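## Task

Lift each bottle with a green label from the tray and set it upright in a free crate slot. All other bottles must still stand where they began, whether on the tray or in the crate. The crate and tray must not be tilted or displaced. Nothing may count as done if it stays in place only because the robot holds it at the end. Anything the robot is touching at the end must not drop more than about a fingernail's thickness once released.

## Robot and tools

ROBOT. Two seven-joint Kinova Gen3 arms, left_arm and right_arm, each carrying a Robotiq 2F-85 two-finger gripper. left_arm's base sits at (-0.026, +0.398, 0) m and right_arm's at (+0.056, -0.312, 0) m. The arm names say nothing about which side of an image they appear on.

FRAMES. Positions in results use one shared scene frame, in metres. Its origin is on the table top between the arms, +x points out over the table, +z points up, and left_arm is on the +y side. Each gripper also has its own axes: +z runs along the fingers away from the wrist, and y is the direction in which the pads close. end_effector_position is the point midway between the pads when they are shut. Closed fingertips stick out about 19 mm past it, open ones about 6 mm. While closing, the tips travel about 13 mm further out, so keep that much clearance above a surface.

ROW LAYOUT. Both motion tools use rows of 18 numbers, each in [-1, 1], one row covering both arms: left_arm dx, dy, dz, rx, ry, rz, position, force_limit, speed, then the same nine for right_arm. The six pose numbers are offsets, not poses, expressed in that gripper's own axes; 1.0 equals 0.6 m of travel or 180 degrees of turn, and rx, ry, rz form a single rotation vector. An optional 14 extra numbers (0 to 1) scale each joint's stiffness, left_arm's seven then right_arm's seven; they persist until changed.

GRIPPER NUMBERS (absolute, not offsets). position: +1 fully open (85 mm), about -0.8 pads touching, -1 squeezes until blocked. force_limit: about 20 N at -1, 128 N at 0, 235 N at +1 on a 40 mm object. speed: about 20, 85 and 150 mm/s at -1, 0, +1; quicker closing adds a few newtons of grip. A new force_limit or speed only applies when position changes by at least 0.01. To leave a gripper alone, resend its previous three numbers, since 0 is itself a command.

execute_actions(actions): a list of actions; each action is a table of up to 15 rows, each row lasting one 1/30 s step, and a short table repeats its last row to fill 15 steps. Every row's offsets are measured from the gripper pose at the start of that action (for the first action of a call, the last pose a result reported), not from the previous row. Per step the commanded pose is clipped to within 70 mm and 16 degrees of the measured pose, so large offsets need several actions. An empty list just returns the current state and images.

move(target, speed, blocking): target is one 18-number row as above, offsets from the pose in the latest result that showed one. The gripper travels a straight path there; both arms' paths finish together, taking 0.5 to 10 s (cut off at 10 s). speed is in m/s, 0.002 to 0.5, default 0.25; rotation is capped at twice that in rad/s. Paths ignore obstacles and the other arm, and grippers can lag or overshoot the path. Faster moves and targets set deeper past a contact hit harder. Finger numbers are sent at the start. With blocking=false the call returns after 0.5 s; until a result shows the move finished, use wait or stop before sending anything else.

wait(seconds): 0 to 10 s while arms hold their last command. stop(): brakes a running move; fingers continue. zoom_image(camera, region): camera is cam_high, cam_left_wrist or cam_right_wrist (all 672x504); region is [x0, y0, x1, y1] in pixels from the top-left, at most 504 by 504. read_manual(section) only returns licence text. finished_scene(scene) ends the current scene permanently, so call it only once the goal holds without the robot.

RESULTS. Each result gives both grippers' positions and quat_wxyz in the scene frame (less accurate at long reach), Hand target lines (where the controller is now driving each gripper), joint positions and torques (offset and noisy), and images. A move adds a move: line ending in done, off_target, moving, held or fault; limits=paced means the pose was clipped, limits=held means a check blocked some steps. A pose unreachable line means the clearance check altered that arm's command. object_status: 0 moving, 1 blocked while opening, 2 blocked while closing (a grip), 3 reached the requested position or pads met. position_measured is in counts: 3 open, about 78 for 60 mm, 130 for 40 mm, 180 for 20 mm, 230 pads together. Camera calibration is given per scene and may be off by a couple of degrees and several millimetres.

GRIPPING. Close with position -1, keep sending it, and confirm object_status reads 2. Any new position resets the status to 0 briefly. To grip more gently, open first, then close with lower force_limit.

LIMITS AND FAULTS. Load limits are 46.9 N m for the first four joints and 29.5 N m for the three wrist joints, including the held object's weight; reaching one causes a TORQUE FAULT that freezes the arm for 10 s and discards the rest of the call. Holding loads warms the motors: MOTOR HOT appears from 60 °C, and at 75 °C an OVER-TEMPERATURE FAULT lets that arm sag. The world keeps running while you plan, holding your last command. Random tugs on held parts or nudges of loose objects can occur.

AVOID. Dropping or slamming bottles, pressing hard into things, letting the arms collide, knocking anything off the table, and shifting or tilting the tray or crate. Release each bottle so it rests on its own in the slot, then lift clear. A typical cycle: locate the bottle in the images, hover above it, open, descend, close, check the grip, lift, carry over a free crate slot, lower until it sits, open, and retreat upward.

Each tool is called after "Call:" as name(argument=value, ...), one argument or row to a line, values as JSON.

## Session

Call:
execute_actions(
  actions=[],
)

Scene clock: 0.00 s.
left_arm: end_effector_position=(+0.3922, +0.5580, +0.3947) position_measured=3 object_status=3 end_effector_quat_wxyz=(-0.044, +0.437, +0.898, -0.022) | right_arm: end_effector_position=(+0.1667, -0.5045, +0.2331) position_measured=3 object_status=3 end_effector_quat_wxyz=(+0.023, +0.712, +0.701, +0.017)
Joint positions: left_arm=[-0.684  0.406  0.289  1.078 -0.143  1.766  0.353] | right_arm=[ 0.959 -0.152  0.048  2.244 -0.042  1.01   0.996]
Joint velocities: left_arm=[ 0.     0.001  0.001 -0.     0.     0.001  0.   ] | right_arm=[-0.     0.001  0.001  0.001 -0.001  0.    -0.001]
Joint torques (N m, as the joint torque sensors report them, + toward a larger angle): no reading
Hand target (left_arm): +0.392, +0.558, +0.395; -0.044, +0.437, +0.898, -0.022
Hand target (right_arm): +0.167, -0.504, +0.233; +0.023, +0.712, +0.701, +0.017
Joint stiffness scale: left_arm=[1. 1. 1. 1. 1. 1. 1.] | right_arm=[1. 1. 1. 1. 1. 1. 1.]
camera_calibration (this result's frames):
cam_left_wrist: T_world_to_cam=[[0.851607, 0.523994, -0.013995, -0.630544], [0.524137, -0.850887, 0.0356648, 0.307202], [0.00678, -0.0377077, -0.999266, 0.558843], [0, 0, 0, 1]] pos_world=[0.37217, 0.612868, 0.538652]
cam_right_wrist: T_world_to_cam=[[0.998654, 0.0489771, -0.0170698, -0.124293], [0.0504051, -0.994024, 0.096826, -0.481993], [-0.0122256, -0.0975561, -0.995155, 0.332933], [0, 0, 0, 1]] pos_world=[0.152491, -0.440546, 0.375867]

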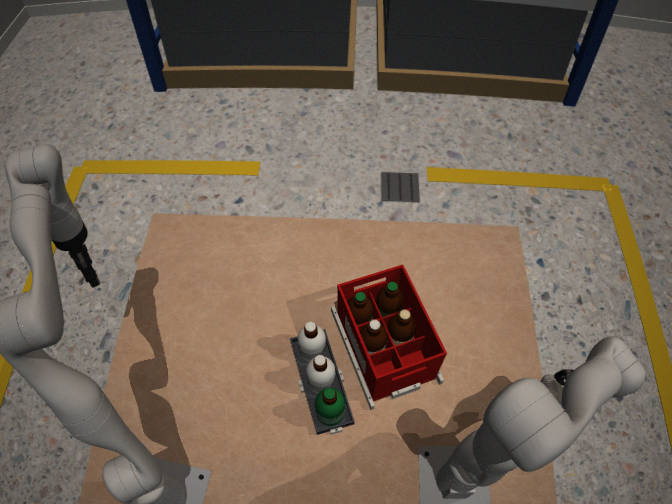

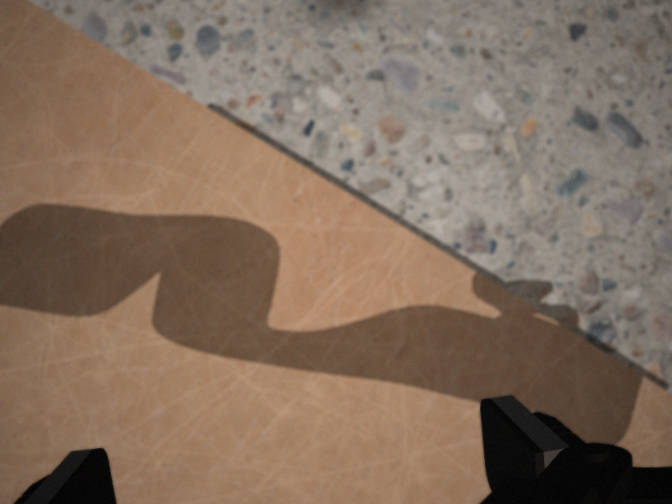

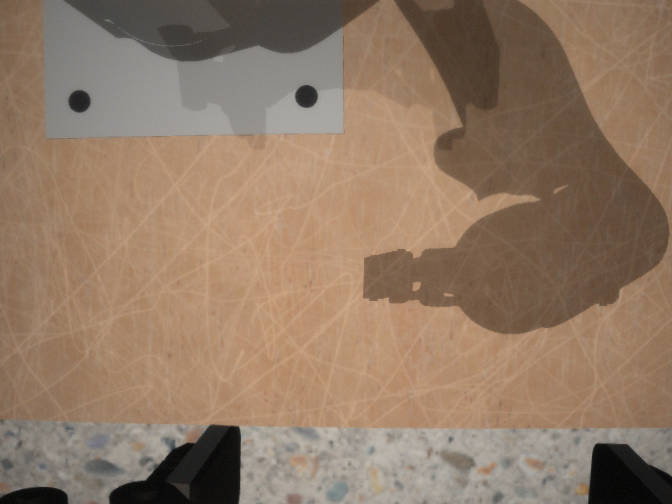

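Call:
zoom_image(
  camera="cam_high",
  region=[260, 240, 470, 450],
)

Region (260, 240, 470, 450) of cam_high's 672x504 image, scaled by 2.400, with more detail than that image has.

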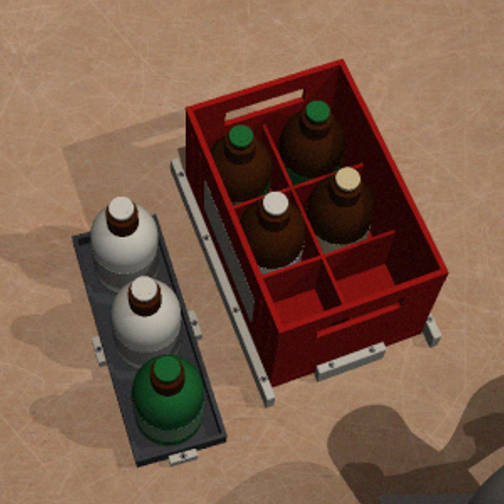

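Call:
move(
  target=[0,0,0,0,0,0,1,0,0, 0.839,0.058,-0.282,0,0,0.4,1,0,0],
  speed=0.3,
)

Scene clock: 22.57 s.
left_arm: end_effector_position=(+0.3922, +0.5580, +0.3947) position_measured=3 object_status=3 end_effector_quat_wxyz=(-0.044, +0.437, +0.898, -0.022) | right_arm: end_effector_position=(+0.2010, -0.0008, +0.3993) position_measured=3 object_status=3 end_effector_quat_wxyz=(+0.011, +0.988, +0.154, +0.031)
Joint positions: left_arm=[-0.684  0.406  0.289  1.078 -0.143  1.766  0.353] | right_arm=[ 1.231 -0.958 -0.908  1.476 -0.871  2.097 -1.273]
Joint velocities: left_arm=[-0.001  0.001 -0.001  0.     0.     0.    -0.   ] | right_arm=[ 0.003  0.006 -0.001 -0.002 -0.001  0.    -0.001]
Joint torques (N m, as the joint torque sensors report them, + toward a larger angle): left_arm=[ -0.08 -16.15   0.4   -8.49  -0.15   0.37  -0.13] | right_arm=[-0.43 13.64  5.62 -3.59 -0.22  0.23  0.08]
Hand target (left_arm): +0.392, +0.558, +0.395; -0.044, +0.437, +0.898, -0.022
Hand target (right_arm): +0.200, +0.001, +0.399; +0.009, +0.988, +0.150, +0.027
Off the commanded pose (left_arm): 0.000 m, 0 deg.
Off the commanded pose (right_arm): 0.001 m, 1 deg.
Joint stiffness scale: left_arm=[1. 1. 1. 1. 1. 1. 1.] | right_arm=[1. 1. 1. 1. 1. 1. 1.]
joint sent to its limit (right arm) — the command would take joint 6 (wrist pitch) past its upper limit, so that joint was sent only as far as its limit.
move: done
camera_calibration (this result's frames):
cam_left_wrist: T_world_to_cam=[[0.851607, 0.523994, -0.013995, -0.630544], [0.524137, -0.850887, 0.0356648, 0.307202], [0.00678001, -0.0377077, -0.999266, 0.558843], [0, 0, 0, 1]] pos_world=[0.37217, 0.612868, 0.538652]
cam_right_wrist: T_world_to_cam=[[0.368447, -0.928856, -0.0383846, -0.0459553], [-0.92869, -0.369627, 0.0301676, 0.224772], [-0.0422093, 0.0245322, -0.998808, 0.555458], [0, 0, 0, 1]] pos_world=[0.249121, 0.0267693, 0.546251]

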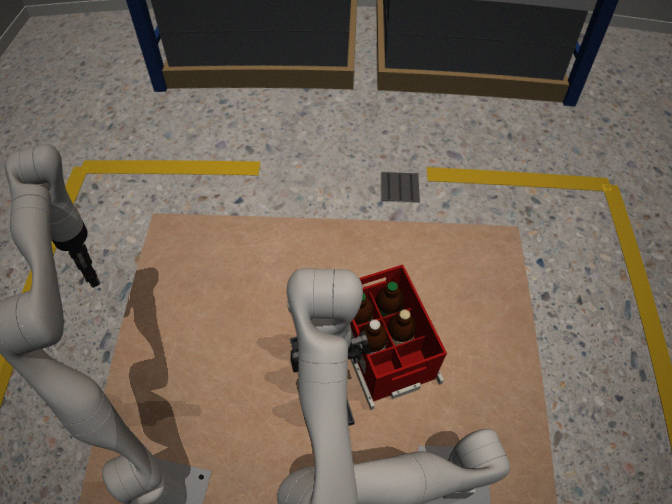

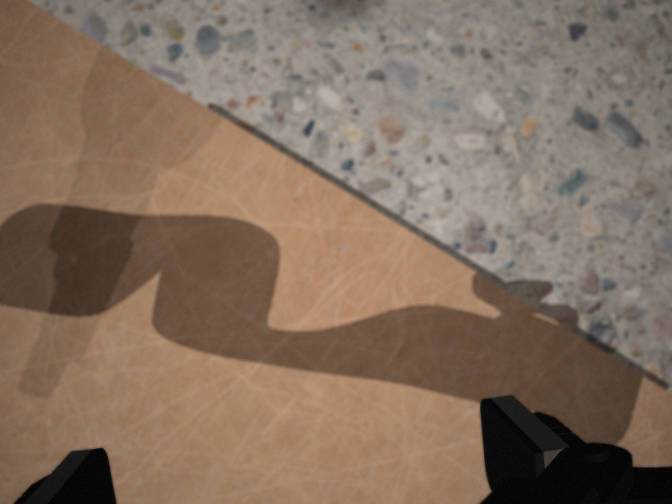

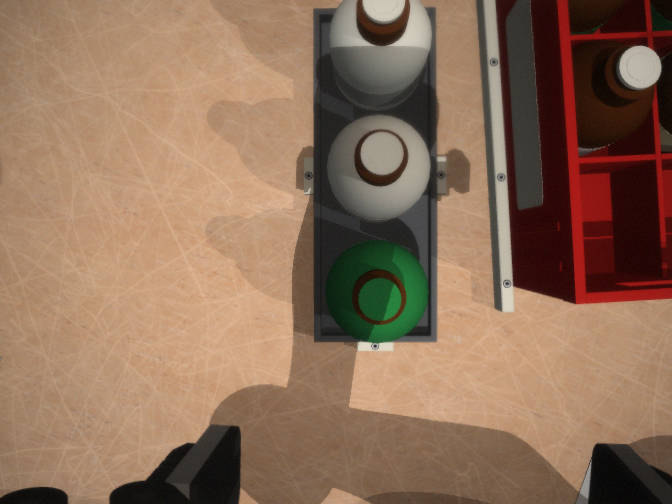

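Call:
move(
  target=[0,0,0,0,0,0,1,0,0, 0.007,-0.005,0.333,0.01,-0.0185,0,1,0,0],
  speed=0.15,
)

Scene clock: 52.30 s.
left_arm: end_effector_position=(+0.3922, +0.5580, +0.3947) position_measured=3 object_status=3 end_effector_quat_wxyz=(-0.044, +0.437, +0.898, -0.022) | right_arm: end_effector_position=(+0.2157, -0.0001, +0.2020) position_measured=3 object_status=3 end_effector_quat_wxyz=(+0.001, +0.989, +0.150, -0.002)
Joint positions: left_arm=[-0.684  0.406  0.289  1.078 -0.143  1.766  0.353] | right_arm=[ 1.245 -1.188 -1.188  1.934 -1.065  1.766 -1.123]
Joint velocities: left_arm=[-0.    -0.001  0.001  0.001 -0.001 -0.001  0.   ] | right_arm=[ 0.    -0.001 -0.005  0.001 -0.002 -0.007 -0.001]
Joint torques (N m, as the joint torque sensors report them, + toward a larger angle): left_arm=[ -0.18 -16.51   0.86  -8.59  -0.3    0.4   -0.15] | right_arm=[-0.14 13.95  6.52 -3.7  -0.17  0.44  0.51]
Hand target (left_arm): +0.392, +0.558, +0.395; -0.044, +0.437, +0.898, -0.022
Hand target (right_arm): +0.217, +0.001, +0.200; -0.000, +0.988, +0.154, -0.000
Off the commanded pose (left_arm): 0.000 m, 0 deg.
Off the commanded pose (right_arm): 0.002 m, 0 deg.
Joint stiffness scale: left_arm=[1. 1. 1. 1. 1. 1. 1.] | right_arm=[1. 1. 1. 1. 1. 1. 1.]
move: done
camera_calibration (this result's frames):
cam_left_wrist: T_world_to_cam=[[0.851607, 0.523994, -0.0139951, -0.630544], [0.524137, -0.850887, 0.0356648, 0.307203], [0.00677988, -0.0377077, -0.999266, 0.558843], [0, 0, 0, 1]] pos_world=[0.37217, 0.612868, 0.538652]
cam_right_wrist: T_world_to_cam=[[0.357404, -0.931159, -0.072154, -0.0490868], [-0.9276, -0.362907, 0.0886382, 0.232569], [-0.108721, 0.0352505, -0.993447, 0.372231], [0, 0, 0, 1]] pos_world=[0.273744, 0.0255718, 0.345635]

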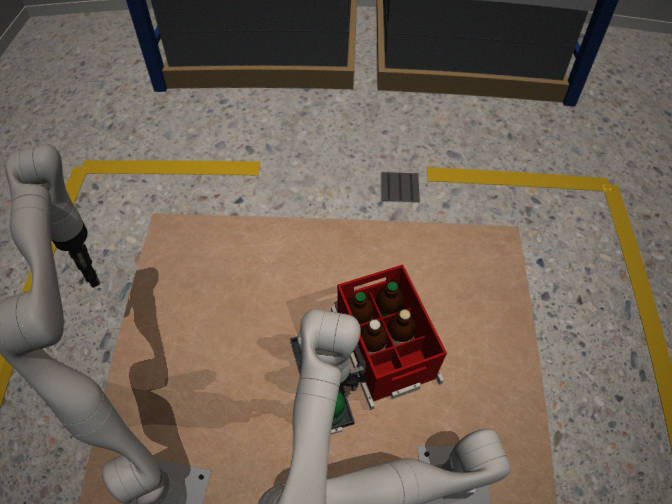

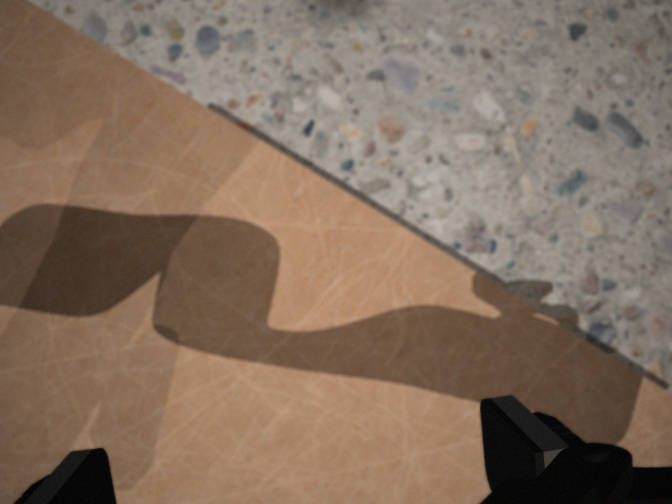

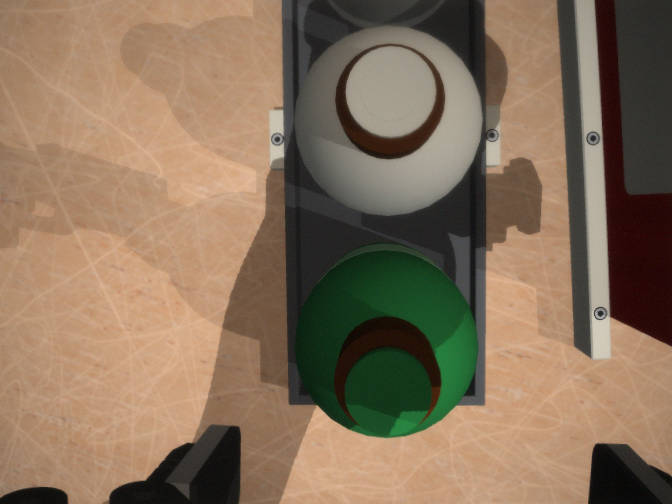

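Call:
move(
  target=[0,0,0,0,0,0,1,0,0, 0.02,0,0.08,0,0,0,1,0,0],
  speed=0.1,
)

Scene clock: 59.67 s.
left_arm: end_effector_position=(+0.3922, +0.5580, +0.3947) position_measured=3 object_status=3 end_effector_quat_wxyz=(-0.044, +0.437, +0.898, -0.022) | right_arm: end_effector_position=(+0.2253, +0.0025, +0.1558) position_measured=3 object_status=3 end_effector_quat_wxyz=(+0.003, +0.989, +0.146, -0.003)
Joint positions: left_arm=[-0.684  0.406  0.289  1.078 -0.143  1.766  0.353] | right_arm=[ 1.273 -1.247 -1.283  1.988 -1.149  1.693 -1.101]
Joint velocities: left_arm=[-0.001  0.001 -0.002  0.002 -0.     0.    -0.   ] | right_arm=[ 0.001 -0.001 -0.005  0.001  0.    -0.005 -0.   ]
Joint torques (N m, as the joint torque sensors report them, + toward a larger angle): left_arm=[ -0.18 -16.41   0.77  -8.05   0.02   0.33  -0.08] | right_arm=[ 0.01 14.6   6.87 -3.06  0.04  0.32  0.3 ]
Hand target (left_arm): +0.392, +0.558, +0.395; -0.044, +0.437, +0.898, -0.022
Hand target (right_arm): +0.227, +0.003, +0.154; +0.001, +0.989, +0.150, -0.002
Off the commanded pose (left_arm): 0.000 m, 0 deg.
Off the commanded pose (right_arm): 0.003 m, 0 deg.
Joint stiffness scale: left_arm=[1. 1. 1. 1. 1. 1. 1.] | right_arm=[1. 1. 1. 1. 1. 1. 1.]
move: done
camera_calibration (this result's frames):
cam_left_wrist: T_world_to_cam=[[0.851607, 0.523994, -0.0139951, -0.630544], [0.524137, -0.850887, 0.0356649, 0.307202], [0.00677998, -0.0377078, -0.999266, 0.558843], [0, 0, 0, 1]] pos_world=[0.37217, 0.612868, 0.538652]
cam_right_wrist: T_world_to_cam=[[0.350337, -0.934003, -0.0700242, -0.0521615], [-0.930039, -0.35575, 0.0920347, 0.246594], [-0.110872, 0.0328821, -0.993291, 0.327831], [0, 0, 0, 1]] pos_world=[0.283963, 0.0282269, 0.299284]

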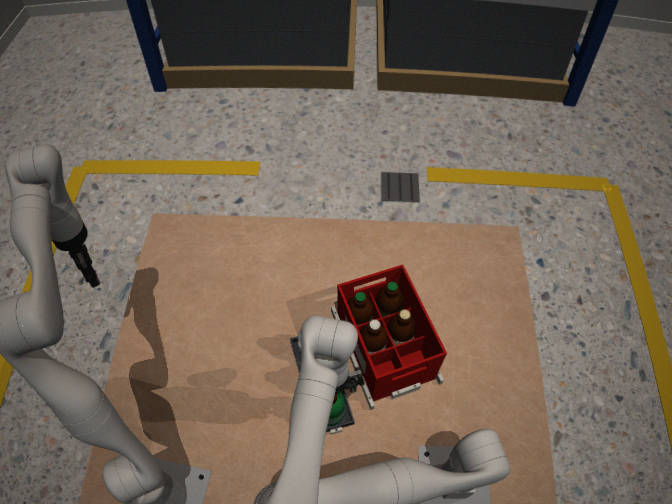

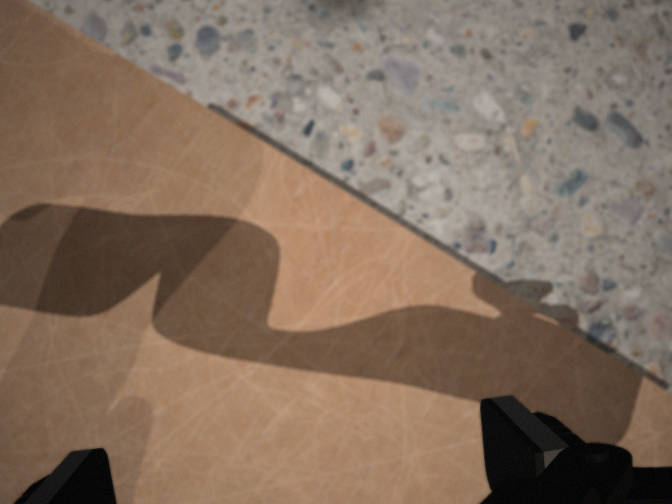

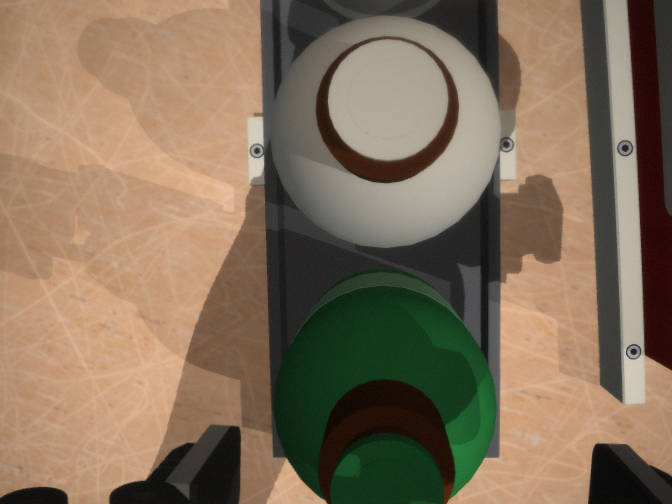

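Looks like scene 1's pre-grasp view. Close.

Call:
execute_actions(
  actions=[
    [[0,0,0,0,0,0,1,0,0, 0,0,0,0,0,0,-1,0.3,0]],
    [[0,0,0,0,0,0,1,0,0, 0,0,0,0,0,0,-1,0.3,0]],
  ],
)

Scene clock: 67.17 s.
left_arm: end_effector_position=(+0.3922, +0.5580, +0.3947) position_measured=3 object_status=3 end_effector_quat_wxyz=(-0.044, +0.437, +0.898, -0.022) | right_arm: end_effector_position=(+0.2254, +0.0027, +0.1561) position_measured=154 object_status=2 end_effector_quat_wxyz=(+0.002, +0.989, +0.146, -0.003)
Joint positions: left_arm=[-0.684  0.406  0.289  1.078 -0.143  1.766  0.353] | right_arm=[ 1.274 -1.246 -1.283  1.988 -1.149  1.693 -1.101]
Joint velocities: left_arm=[ 0.     0.     0.001  0.    -0.003  0.    -0.001] | right_arm=[-0.    -0.    -0.    -0.     0.001  0.    -0.   ]
Joint torques (N m, as the joint torque sensors report them, + toward a larger angle): left_arm=[ -0.02 -16.38   0.61  -8.25  -0.09   0.34  -0.04] | right_arm=[ 0.05 12.64  5.28 -1.81  0.54  0.27  0.67]
Hand target (left_arm): +0.392, +0.558, +0.395; -0.044, +0.437, +0.898, -0.022
Hand target (right_arm): +0.225, +0.003, +0.156; +0.003, +0.989, +0.146, -0.003
Off the commanded pose (left_arm): 0.000 m, 0 deg.
Off the commanded pose (right_arm): 0.000 m, 0 deg.
Joint stiffness scale: left_arm=[1. 1. 1. 1. 1. 1. 1.] | right_arm=[1. 1. 1. 1. 1. 1. 1.]
camera_calibration (this result's frames):
cam_left_wrist: T_world_to_cam=[[0.851607, 0.523994, -0.0139951, -0.630544], [0.524137, -0.850887, 0.035665, 0.307202], [0.00677998, -0.0377079, -0.999266, 0.558843], [0, 0, 0, 1]] pos_world=[0.37217, 0.612868, 0.538652]
cam_right_wrist: T_world_to_cam=[[0.350505, -0.933866, -0.0709965, -0.0518926], [-0.929959, -0.356018, 0.0918029, 0.246724], [-0.111008, 0.0338464, -0.993243, 0.328135], [0, 0, 0, 1]] pos_world=[0.284057, 0.0282713, 0.299584]

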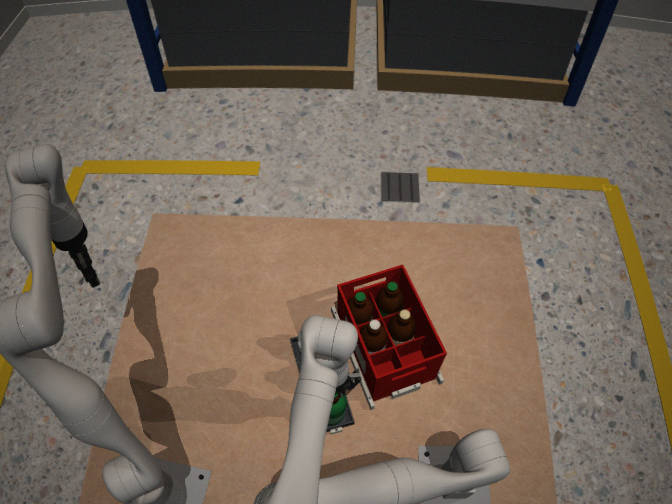

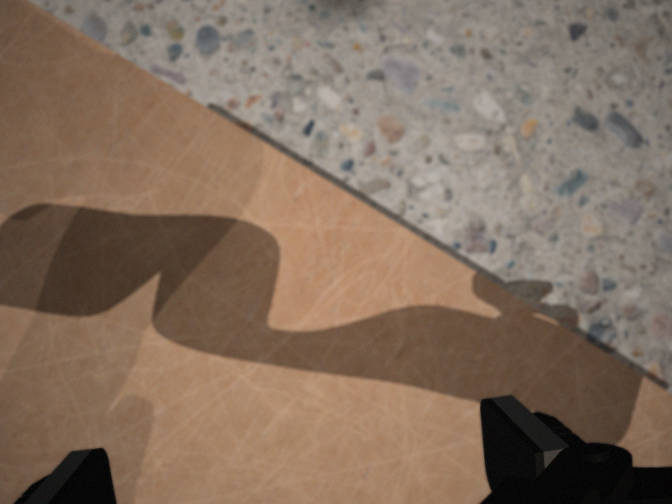

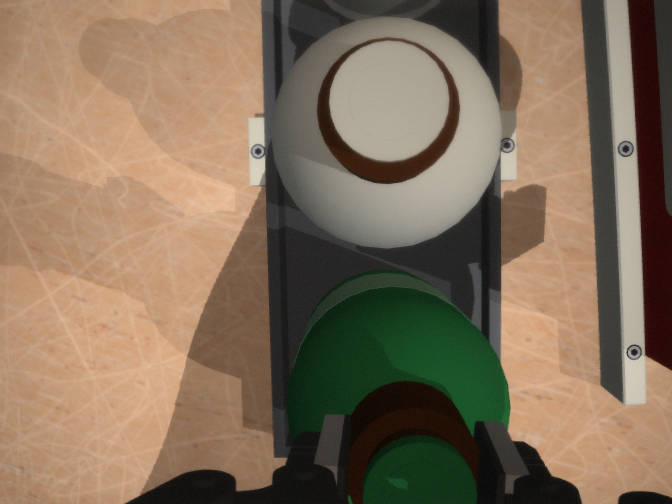

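Call:
move(
  target=[0,0,0,0,0,0,1,0,0, 0,0,-0.34,0,0,0,-1,0.3,0],
  speed=0.2,
)

Call:
move(
  target=[0,0,0,0,0,0,1,0,0, 0.116,0.251,0,0,0,0,-1,0.3,0],
  speed=0.2,
)

Scene clock: 78.83 s.
left_arm: end_effector_position=(+0.3922, +0.5580, +0.3947) position_measured=3 object_status=3 end_effector_quat_wxyz=(-0.044, +0.437, +0.898, -0.022) | right_arm: end_effector_position=(+0.2260, +0.0060, +0.3583) position_measured=155 object_status=2 end_effector_quat_wxyz=(+0.002, +0.988, +0.154, -0.002)
Joint positions: left_arm=[-0.684  0.406  0.289  1.078 -0.143  1.766  0.353] | right_arm=[ 1.311 -0.974 -1.033  1.536 -0.91   2.034 -1.243]
Joint velocities: left_arm=[ 0.001 -0.    -0.001  0.001  0.     0.     0.   ] | right_arm=[ 0.008  0.001  0.004 -0.003 -0.001  0.002  0.   ]
Joint torques (N m, as the joint torque sensors report them, + toward a larger angle): left_arm=[ -0.4  -16.24   0.9   -8.27  -0.18   0.28   0.  ] | right_arm=[-0.2  15.34  6.74 -4.98 -0.01  0.86  0.46]
Hand target (left_arm): +0.392, +0.558, +0.395; -0.044, +0.437, +0.898, -0.022
Hand target (right_arm): +0.226, +0.004, +0.360; +0.003, +0.989, +0.146, -0.003
Off the commanded pose (left_arm): 0.000 m, 0 deg.
Off the commanded pose (right_arm): 0.003 m, 1 deg.
Joint stiffness scale: left_arm=[1. 1. 1. 1. 1. 1. 1.] | right_arm=[1. 1. 1. 1. 1. 1. 1.]
move: done
camera_calibration (this result's frames):
cam_left_wrist: T_world_to_cam=[[0.851607, 0.523994, -0.0139949, -0.630544], [0.524137, -0.850887, 0.0356647, 0.307203], [0.00678004, -0.0377076, -0.999266, 0.558843], [0, 0, 0, 1]] pos_world=[0.37217, 0.612868, 0.538652]
cam_right_wrist: T_world_to_cam=[[0.365452, -0.928053, -0.0718434, -0.0377585], [-0.924272, -0.370941, 0.0901367, 0.229233], [-0.110301, 0.0334622, -0.993335, 0.528763], [0, 0, 0, 1]] pos_world=[0.283996, 0.0322965, 0.501863]

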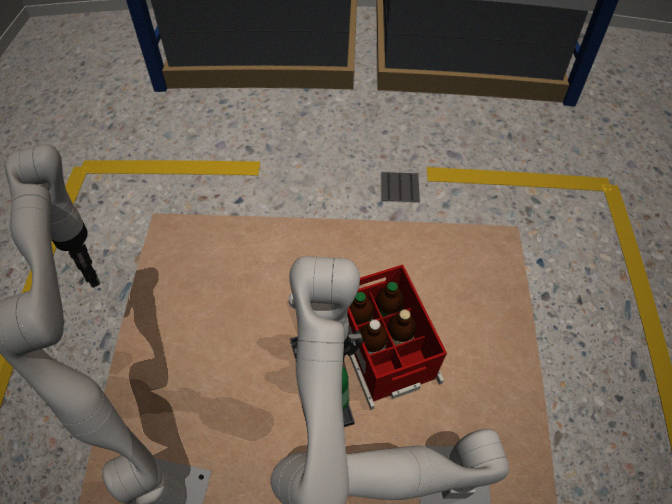

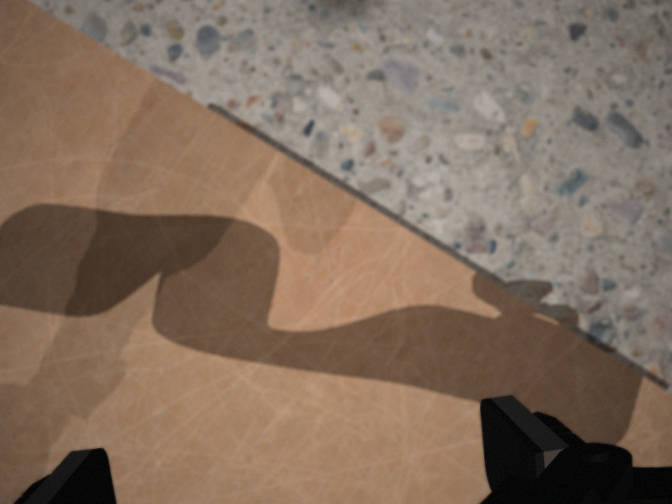

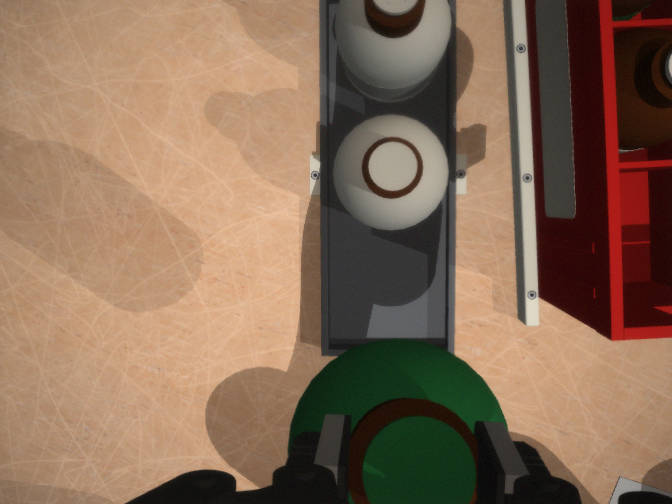

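Scene clock: 80.27 s.
left_arm: end_effector_position=(+0.3922, +0.5580, +0.3947) position_measured=3 object_status=3 end_effector_quat_wxyz=(-0.044, +0.437, +0.898, -0.022) | right_arm: end_effector_position=(+0.3365, -0.1144, +0.3588) position_measured=155 object_status=2 end_effector_quat_wxyz=(-0.002, +0.989, +0.149, -0.001)
Joint positions: left_arm=[-0.684  0.406  0.289  1.078 -0.143  1.766  0.353] | right_arm=[ 1.634 -0.814 -1.164  1.583 -0.77   1.858 -0.93 ]
Joint velocities: left_arm=[-0.001  0.002  0.002 -0.001 -0.001 -0.     0.001] | right_arm=[ 0.007  0.     0.    -0.001  0.001  0.     0.002]
Joint torques (N m, as the joint torque sensors report them, + toward a larger angle): left_arm=[  0.04 -16.58   0.51  -8.37  -0.1    0.43  -0.13] | right_arm=[-0.06 12.93  6.67 -7.12  0.46  0.38  0.77]
Hand target (left_arm): +0.392, +0.558, +0.395; -0.044, +0.437, +0.898, -0.022
Hand target (right_arm): +0.338, -0.117, +0.359; +0.001, +0.988, +0.154, -0.002
Off the commanded pose (left_arm): 0.000 m, 0 deg.
Off the commanded pose (right_arm): 0.002 m, 1 deg.
Joint stiffness scale: left_arm=[1. 1. 1. 1. 1. 1. 1.] | right_arm=[1. 1. 1. 1. 1. 1. 1.]
move: done
camera_calibration (this result's frames):
cam_left_wrist: T_world_to_cam=[[0.851607, 0.523994, -0.013995, -0.630544], [0.524137, -0.850887, 0.0356648, 0.307202], [0.00677999, -0.0377077, -0.999266, 0.558843], [0, 0, 0, 1]] pos_world=[0.37217, 0.612868, 0.538652]
cam_right_wrist: T_world_to_cam=[[0.355424, -0.931462, -0.0777992, -0.184754], [-0.928349, -0.361472, 0.086636, 0.290425], [-0.10882, 0.0414324, -0.993198, 0.545844], [0, 0, 0, 1]] pos_world=[0.394681, -0.0897261, 0.502596]

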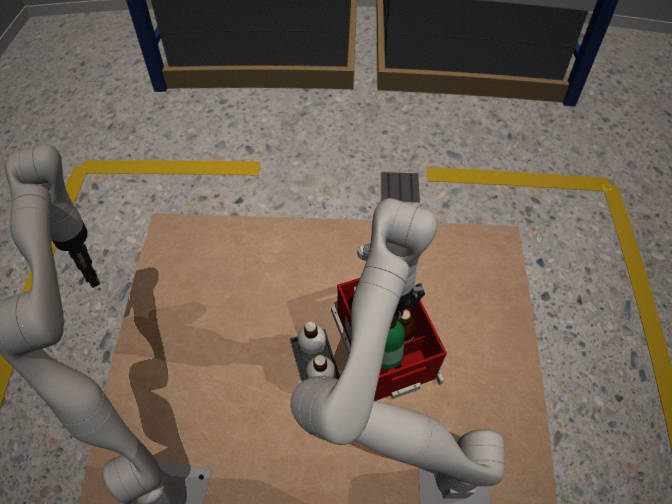

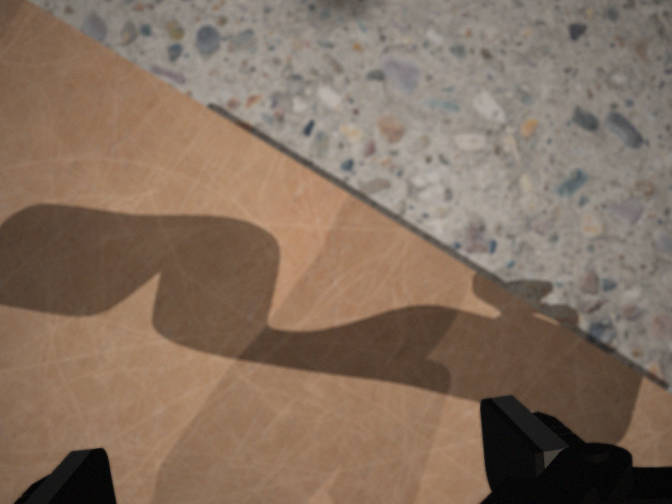

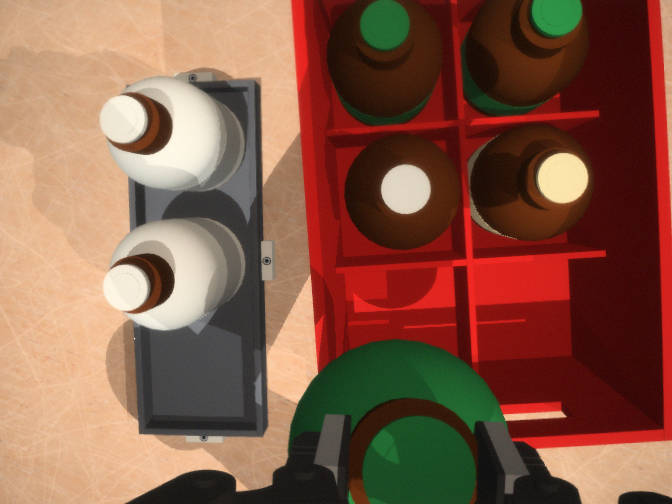

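Call:
move(
  target=[0,0,0,0,0,0,1,0,0, -0.017,0.028,0.12,0,0,0,-1,0.3,0],
  speed=0.1,
)

Scene clock: 107.50 s.
left_arm: end_effector_position=(+0.3922, +0.5580, +0.3947) position_measured=3 object_status=3 end_effector_quat_wxyz=(-0.044, +0.437, +0.898, -0.022) | right_arm: end_effector_position=(+0.3509, -0.1272, +0.3030) position_measured=155 object_status=2 end_effector_quat_wxyz=(-0.009, +0.988, +0.149, +0.031)
Joint positions: left_arm=[-0.684  0.406  0.289  1.078 -0.143  1.766  0.353] | right_arm=[ 1.622 -0.85  -1.196  1.776 -0.833  1.663 -0.839]
Joint velocities: left_arm=[-0.001 -0.001  0.001 -0.     0.    -0.    -0.   ] | right_arm=[ 0.     0.    -0.003 -0.    -0.001 -0.004 -0.   ]
Joint torques (N m, as the joint torque sensors report them, + toward a larger angle): left_arm=[  0.19 -16.27   0.8   -8.41  -0.18   0.36  -0.24] | right_arm=[-0.11  1.7  -5.24 13.77  9.54  5.71  0.64]
Hand target (left_arm): +0.392, +0.558, +0.395; -0.044, +0.437, +0.898, -0.022
Hand target (right_arm): +0.332, -0.133, +0.288; -0.002, +0.989, +0.149, -0.001
Off the commanded pose (left_arm): 0.000 m, 0 deg.
Off the commanded pose (right_arm): 0.026 m, 4 deg.
Joint stiffness scale: left_arm=[1. 1. 1. 1. 1. 1. 1.] | right_arm=[1. 1. 1. 1. 1. 1. 1.]
move: off_target (right_arm)
camera_calibration (this result's frames):
cam_left_wrist: T_world_to_cam=[[0.851607, 0.523994, -0.0139952, -0.630544], [0.524137, -0.850887, 0.0356649, 0.307202], [0.00677986, -0.0377079, -0.999266, 0.558843], [0, 0, 0, 1]] pos_world=[0.37217, 0.612868, 0.538652]
cam_right_wrist: T_world_to_cam=[[0.359729, -0.929769, -0.0782564, -0.207287], [-0.931897, -0.362197, 0.01954, 0.325405], [-0.046512, 0.0658978, -0.996742, 0.474902], [0, 0, 0, 1]] pos_world=[0.399899, -0.106164, 0.450774]

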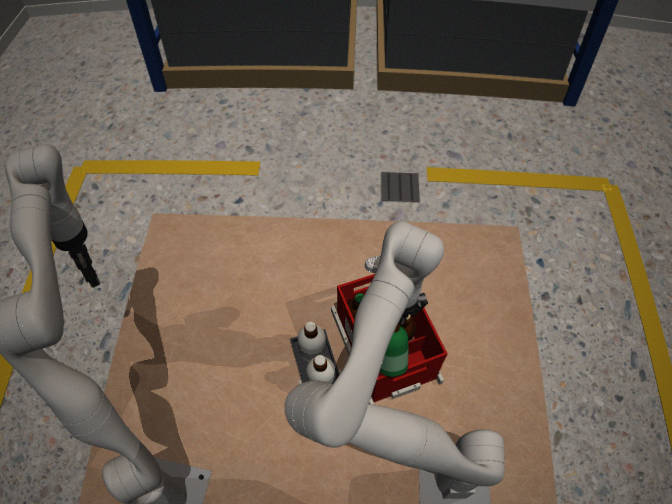

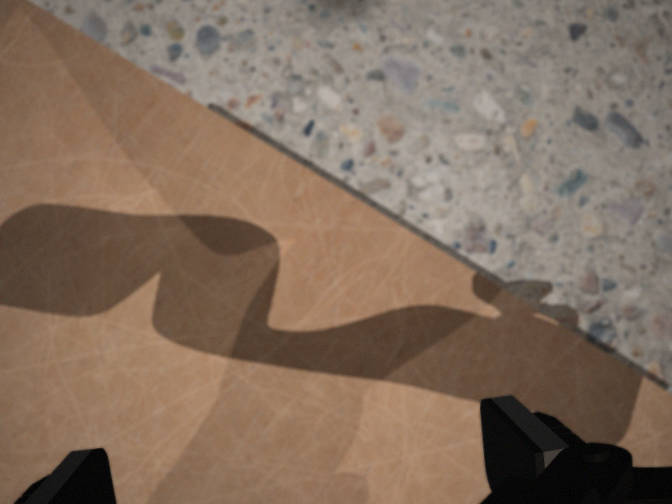

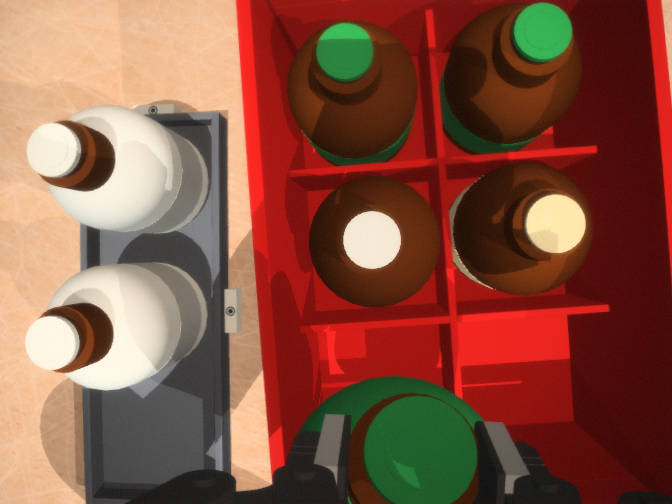

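The right arm ended the move off target: 0.026 m and 4° short, with large jumps in the elbow, forearm-roll and wrist-pitch torques. I can't tell yet whether the bottle or arm is pressing on something or the arm was disturbed another way. I'm lifting back to z≈0.36 and levelling the gripper so I can look at the slot again before descending.

Call:
move(
  target=[0,0,0,0,0,0,1,0,0, -0.005,0.001,-0.095,-0.003,-0.02,0,-1,0.3,0],
  speed=0.1,
)

Scene clock: 121.70 s.
left_arm: end_effector_position=(+0.3922, +0.5580, +0.3947) position_measured=3 object_status=3 end_effector_quat_wxyz=(-0.044, +0.437, +0.898, -0.022) | right_arm: end_effector_position=(+0.3454, -0.1276, +0.3581) position_measured=155 object_status=2 end_effector_quat_wxyz=(-0.001, +0.988, +0.156, +0.002)
Joint positions: left_arm=[-0.684  0.406  0.289  1.078 -0.143  1.766  0.353] | right_arm=[ 1.663 -0.801 -1.173  1.59  -0.761  1.836 -0.885]
Joint velocities: left_arm=[-0.001 -0.002  0.     0.    -0.    -0.     0.001] | right_arm=[ 0.009 -0.001  0.006 -0.003 -0.     0.009  0.001]
Joint torques (N m, as the joint torque sensors report them, + toward a larger angle): left_arm=[ -0.06 -16.27   1.13  -8.2   -0.07   0.22  -0.05] | right_arm=[-0.62 12.57  6.59 -6.92  0.1   0.56  0.6 ]
Hand target (left_arm): +0.392, +0.558, +0.395; -0.044, +0.437, +0.898, -0.022
Hand target (right_arm): +0.345, -0.130, +0.360; +0.000, +0.989, +0.149, +0.001
Off the commanded pose (left_arm): 0.000 m, 0 deg.
Off the commanded pose (right_arm): 0.003 m, 1 deg.
Joint stiffness scale: left_arm=[1. 1. 1. 1. 1. 1. 1.] | right_arm=[1. 1. 1. 1. 1. 1. 1.]
move: done
camera_calibration (this result's frames):
cam_left_wrist: T_world_to_cam=[[0.851607, 0.523994, -0.0139949, -0.630544], [0.524137, -0.850887, 0.0356647, 0.307203], [0.00678002, -0.0377076, -0.999266, 0.558843], [0, 0, 0, 1]] pos_world=[0.37217, 0.612868, 0.538652]
cam_right_wrist: T_world_to_cam=[[0.368956, -0.926414, -0.07503, -0.205246], [-0.923858, -0.37438, 0.079542, 0.293309], [-0.101778, 0.0399695, -0.994004, 0.54432], [0, 0, 0, 1]] pos_world=[0.402103, -0.10209, 0.502326]

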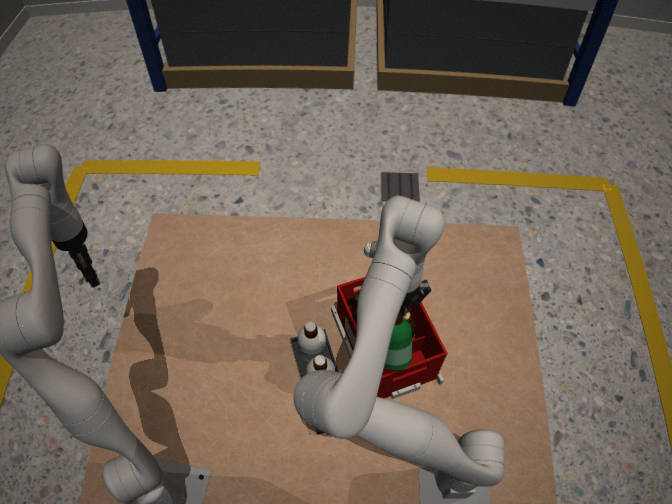

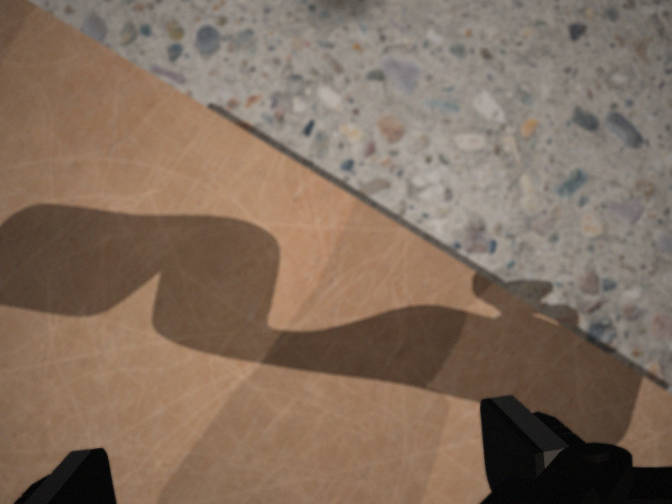

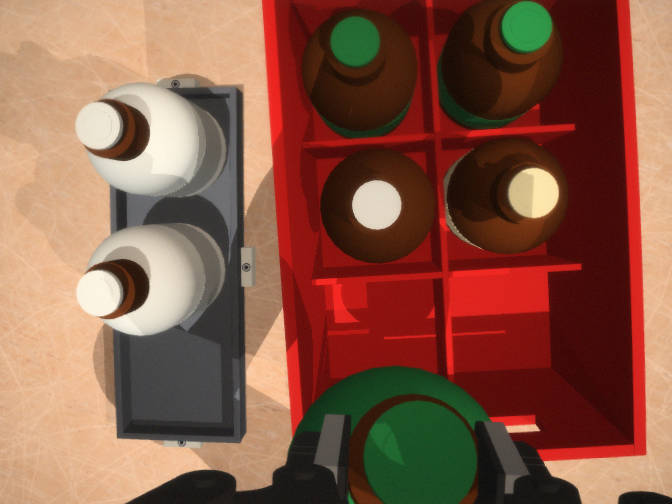

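Call:
move(
  target=[0,0,0,0,0,0,1,0,0, 0,0.406,0,0,0,0,-1,0.3,0],
  speed=0.15,
)

Scene clock: 166.03 s.
left_arm: end_effector_position=(+0.3922, +0.5580, +0.3947) position_measured=3 object_status=3 end_effector_quat_wxyz=(-0.044, +0.437, +0.898, -0.022) | right_arm: end_effector_position=(+0.4197, -0.3580, +0.3585) position_measured=155 object_status=2 end_effector_quat_wxyz=(-0.003, +0.989, +0.150, +0.005)
Joint positions: left_arm=[-0.684  0.406  0.289  1.078 -0.143  1.766  0.353] | right_arm=[ 2.323 -0.589 -1.477  1.526 -0.599  1.659 -0.483]
Joint velocities: left_arm=[ 0.    -0.    -0.     0.001  0.001  0.    -0.   ] | right_arm=[ 0.007 -0.001 -0.001 -0.001 -0.001  0.     0.001]
Joint torques (N m, as the joint torque sensors report them, + toward a larger angle): left_arm=[  0.36 -16.51   1.03  -8.47   0.09   0.44  -0.04] | right_arm=[-0.19 11.47  5.46 -8.21  0.23  0.73  0.21]
Hand target (left_arm): +0.392, +0.558, +0.395; -0.044, +0.437, +0.898, -0.022
Hand target (right_arm): +0.420, -0.360, +0.359; -0.001, +0.988, +0.155, +0.003
Off the commanded pose (left_arm): 0.000 m, 0 deg.
Off the commanded pose (right_arm): 0.002 m, 1 deg.
Joint stiffness scale: left_arm=[1. 1. 1. 1. 1. 1. 1.] | right_arm=[1. 1. 1. 1. 1. 1. 1.]
move: done
camera_calibration (this result's frames):
cam_left_wrist: T_world_to_cam=[[0.851607, 0.523994, -0.0139949, -0.630544], [0.524137, -0.850887, 0.0356648, 0.307202], [0.00678, -0.0377076, -0.999266, 0.558843], [0, 0, 0, 1]] pos_world=[0.37217, 0.612868, 0.538652]
cam_right_wrist: T_world_to_cam=[[0.357485, -0.930746, -0.076914, -0.442122], [-0.928848, -0.362907, 0.0744376, 0.28365], [-0.0971952, 0.0448311, -0.994255, 0.561392], [0, 0, 0, 1]] pos_world=[0.476084, -0.333733, 0.503048]

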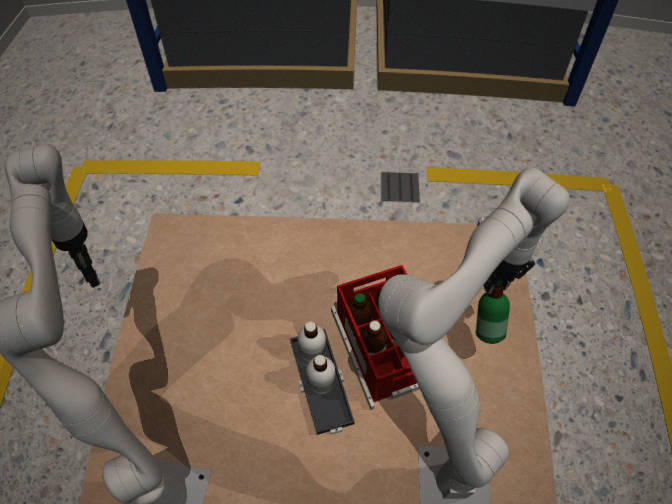

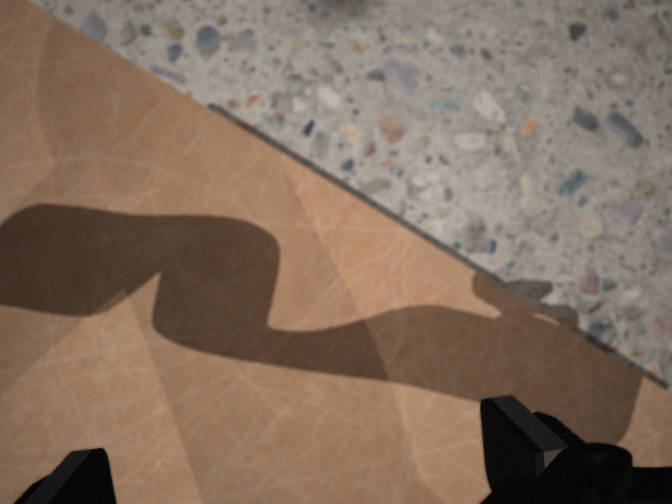

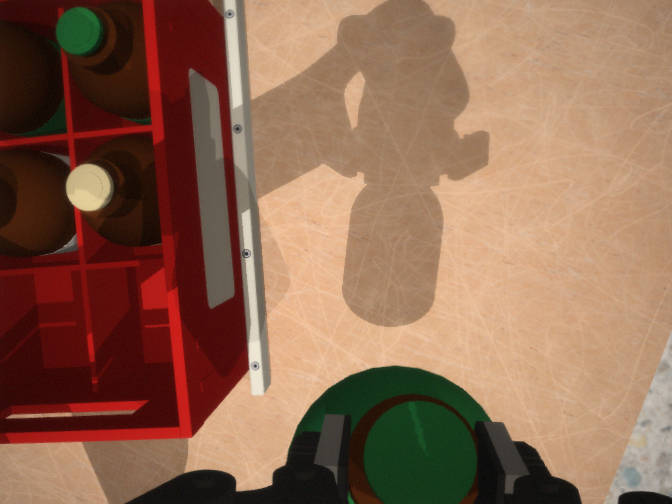

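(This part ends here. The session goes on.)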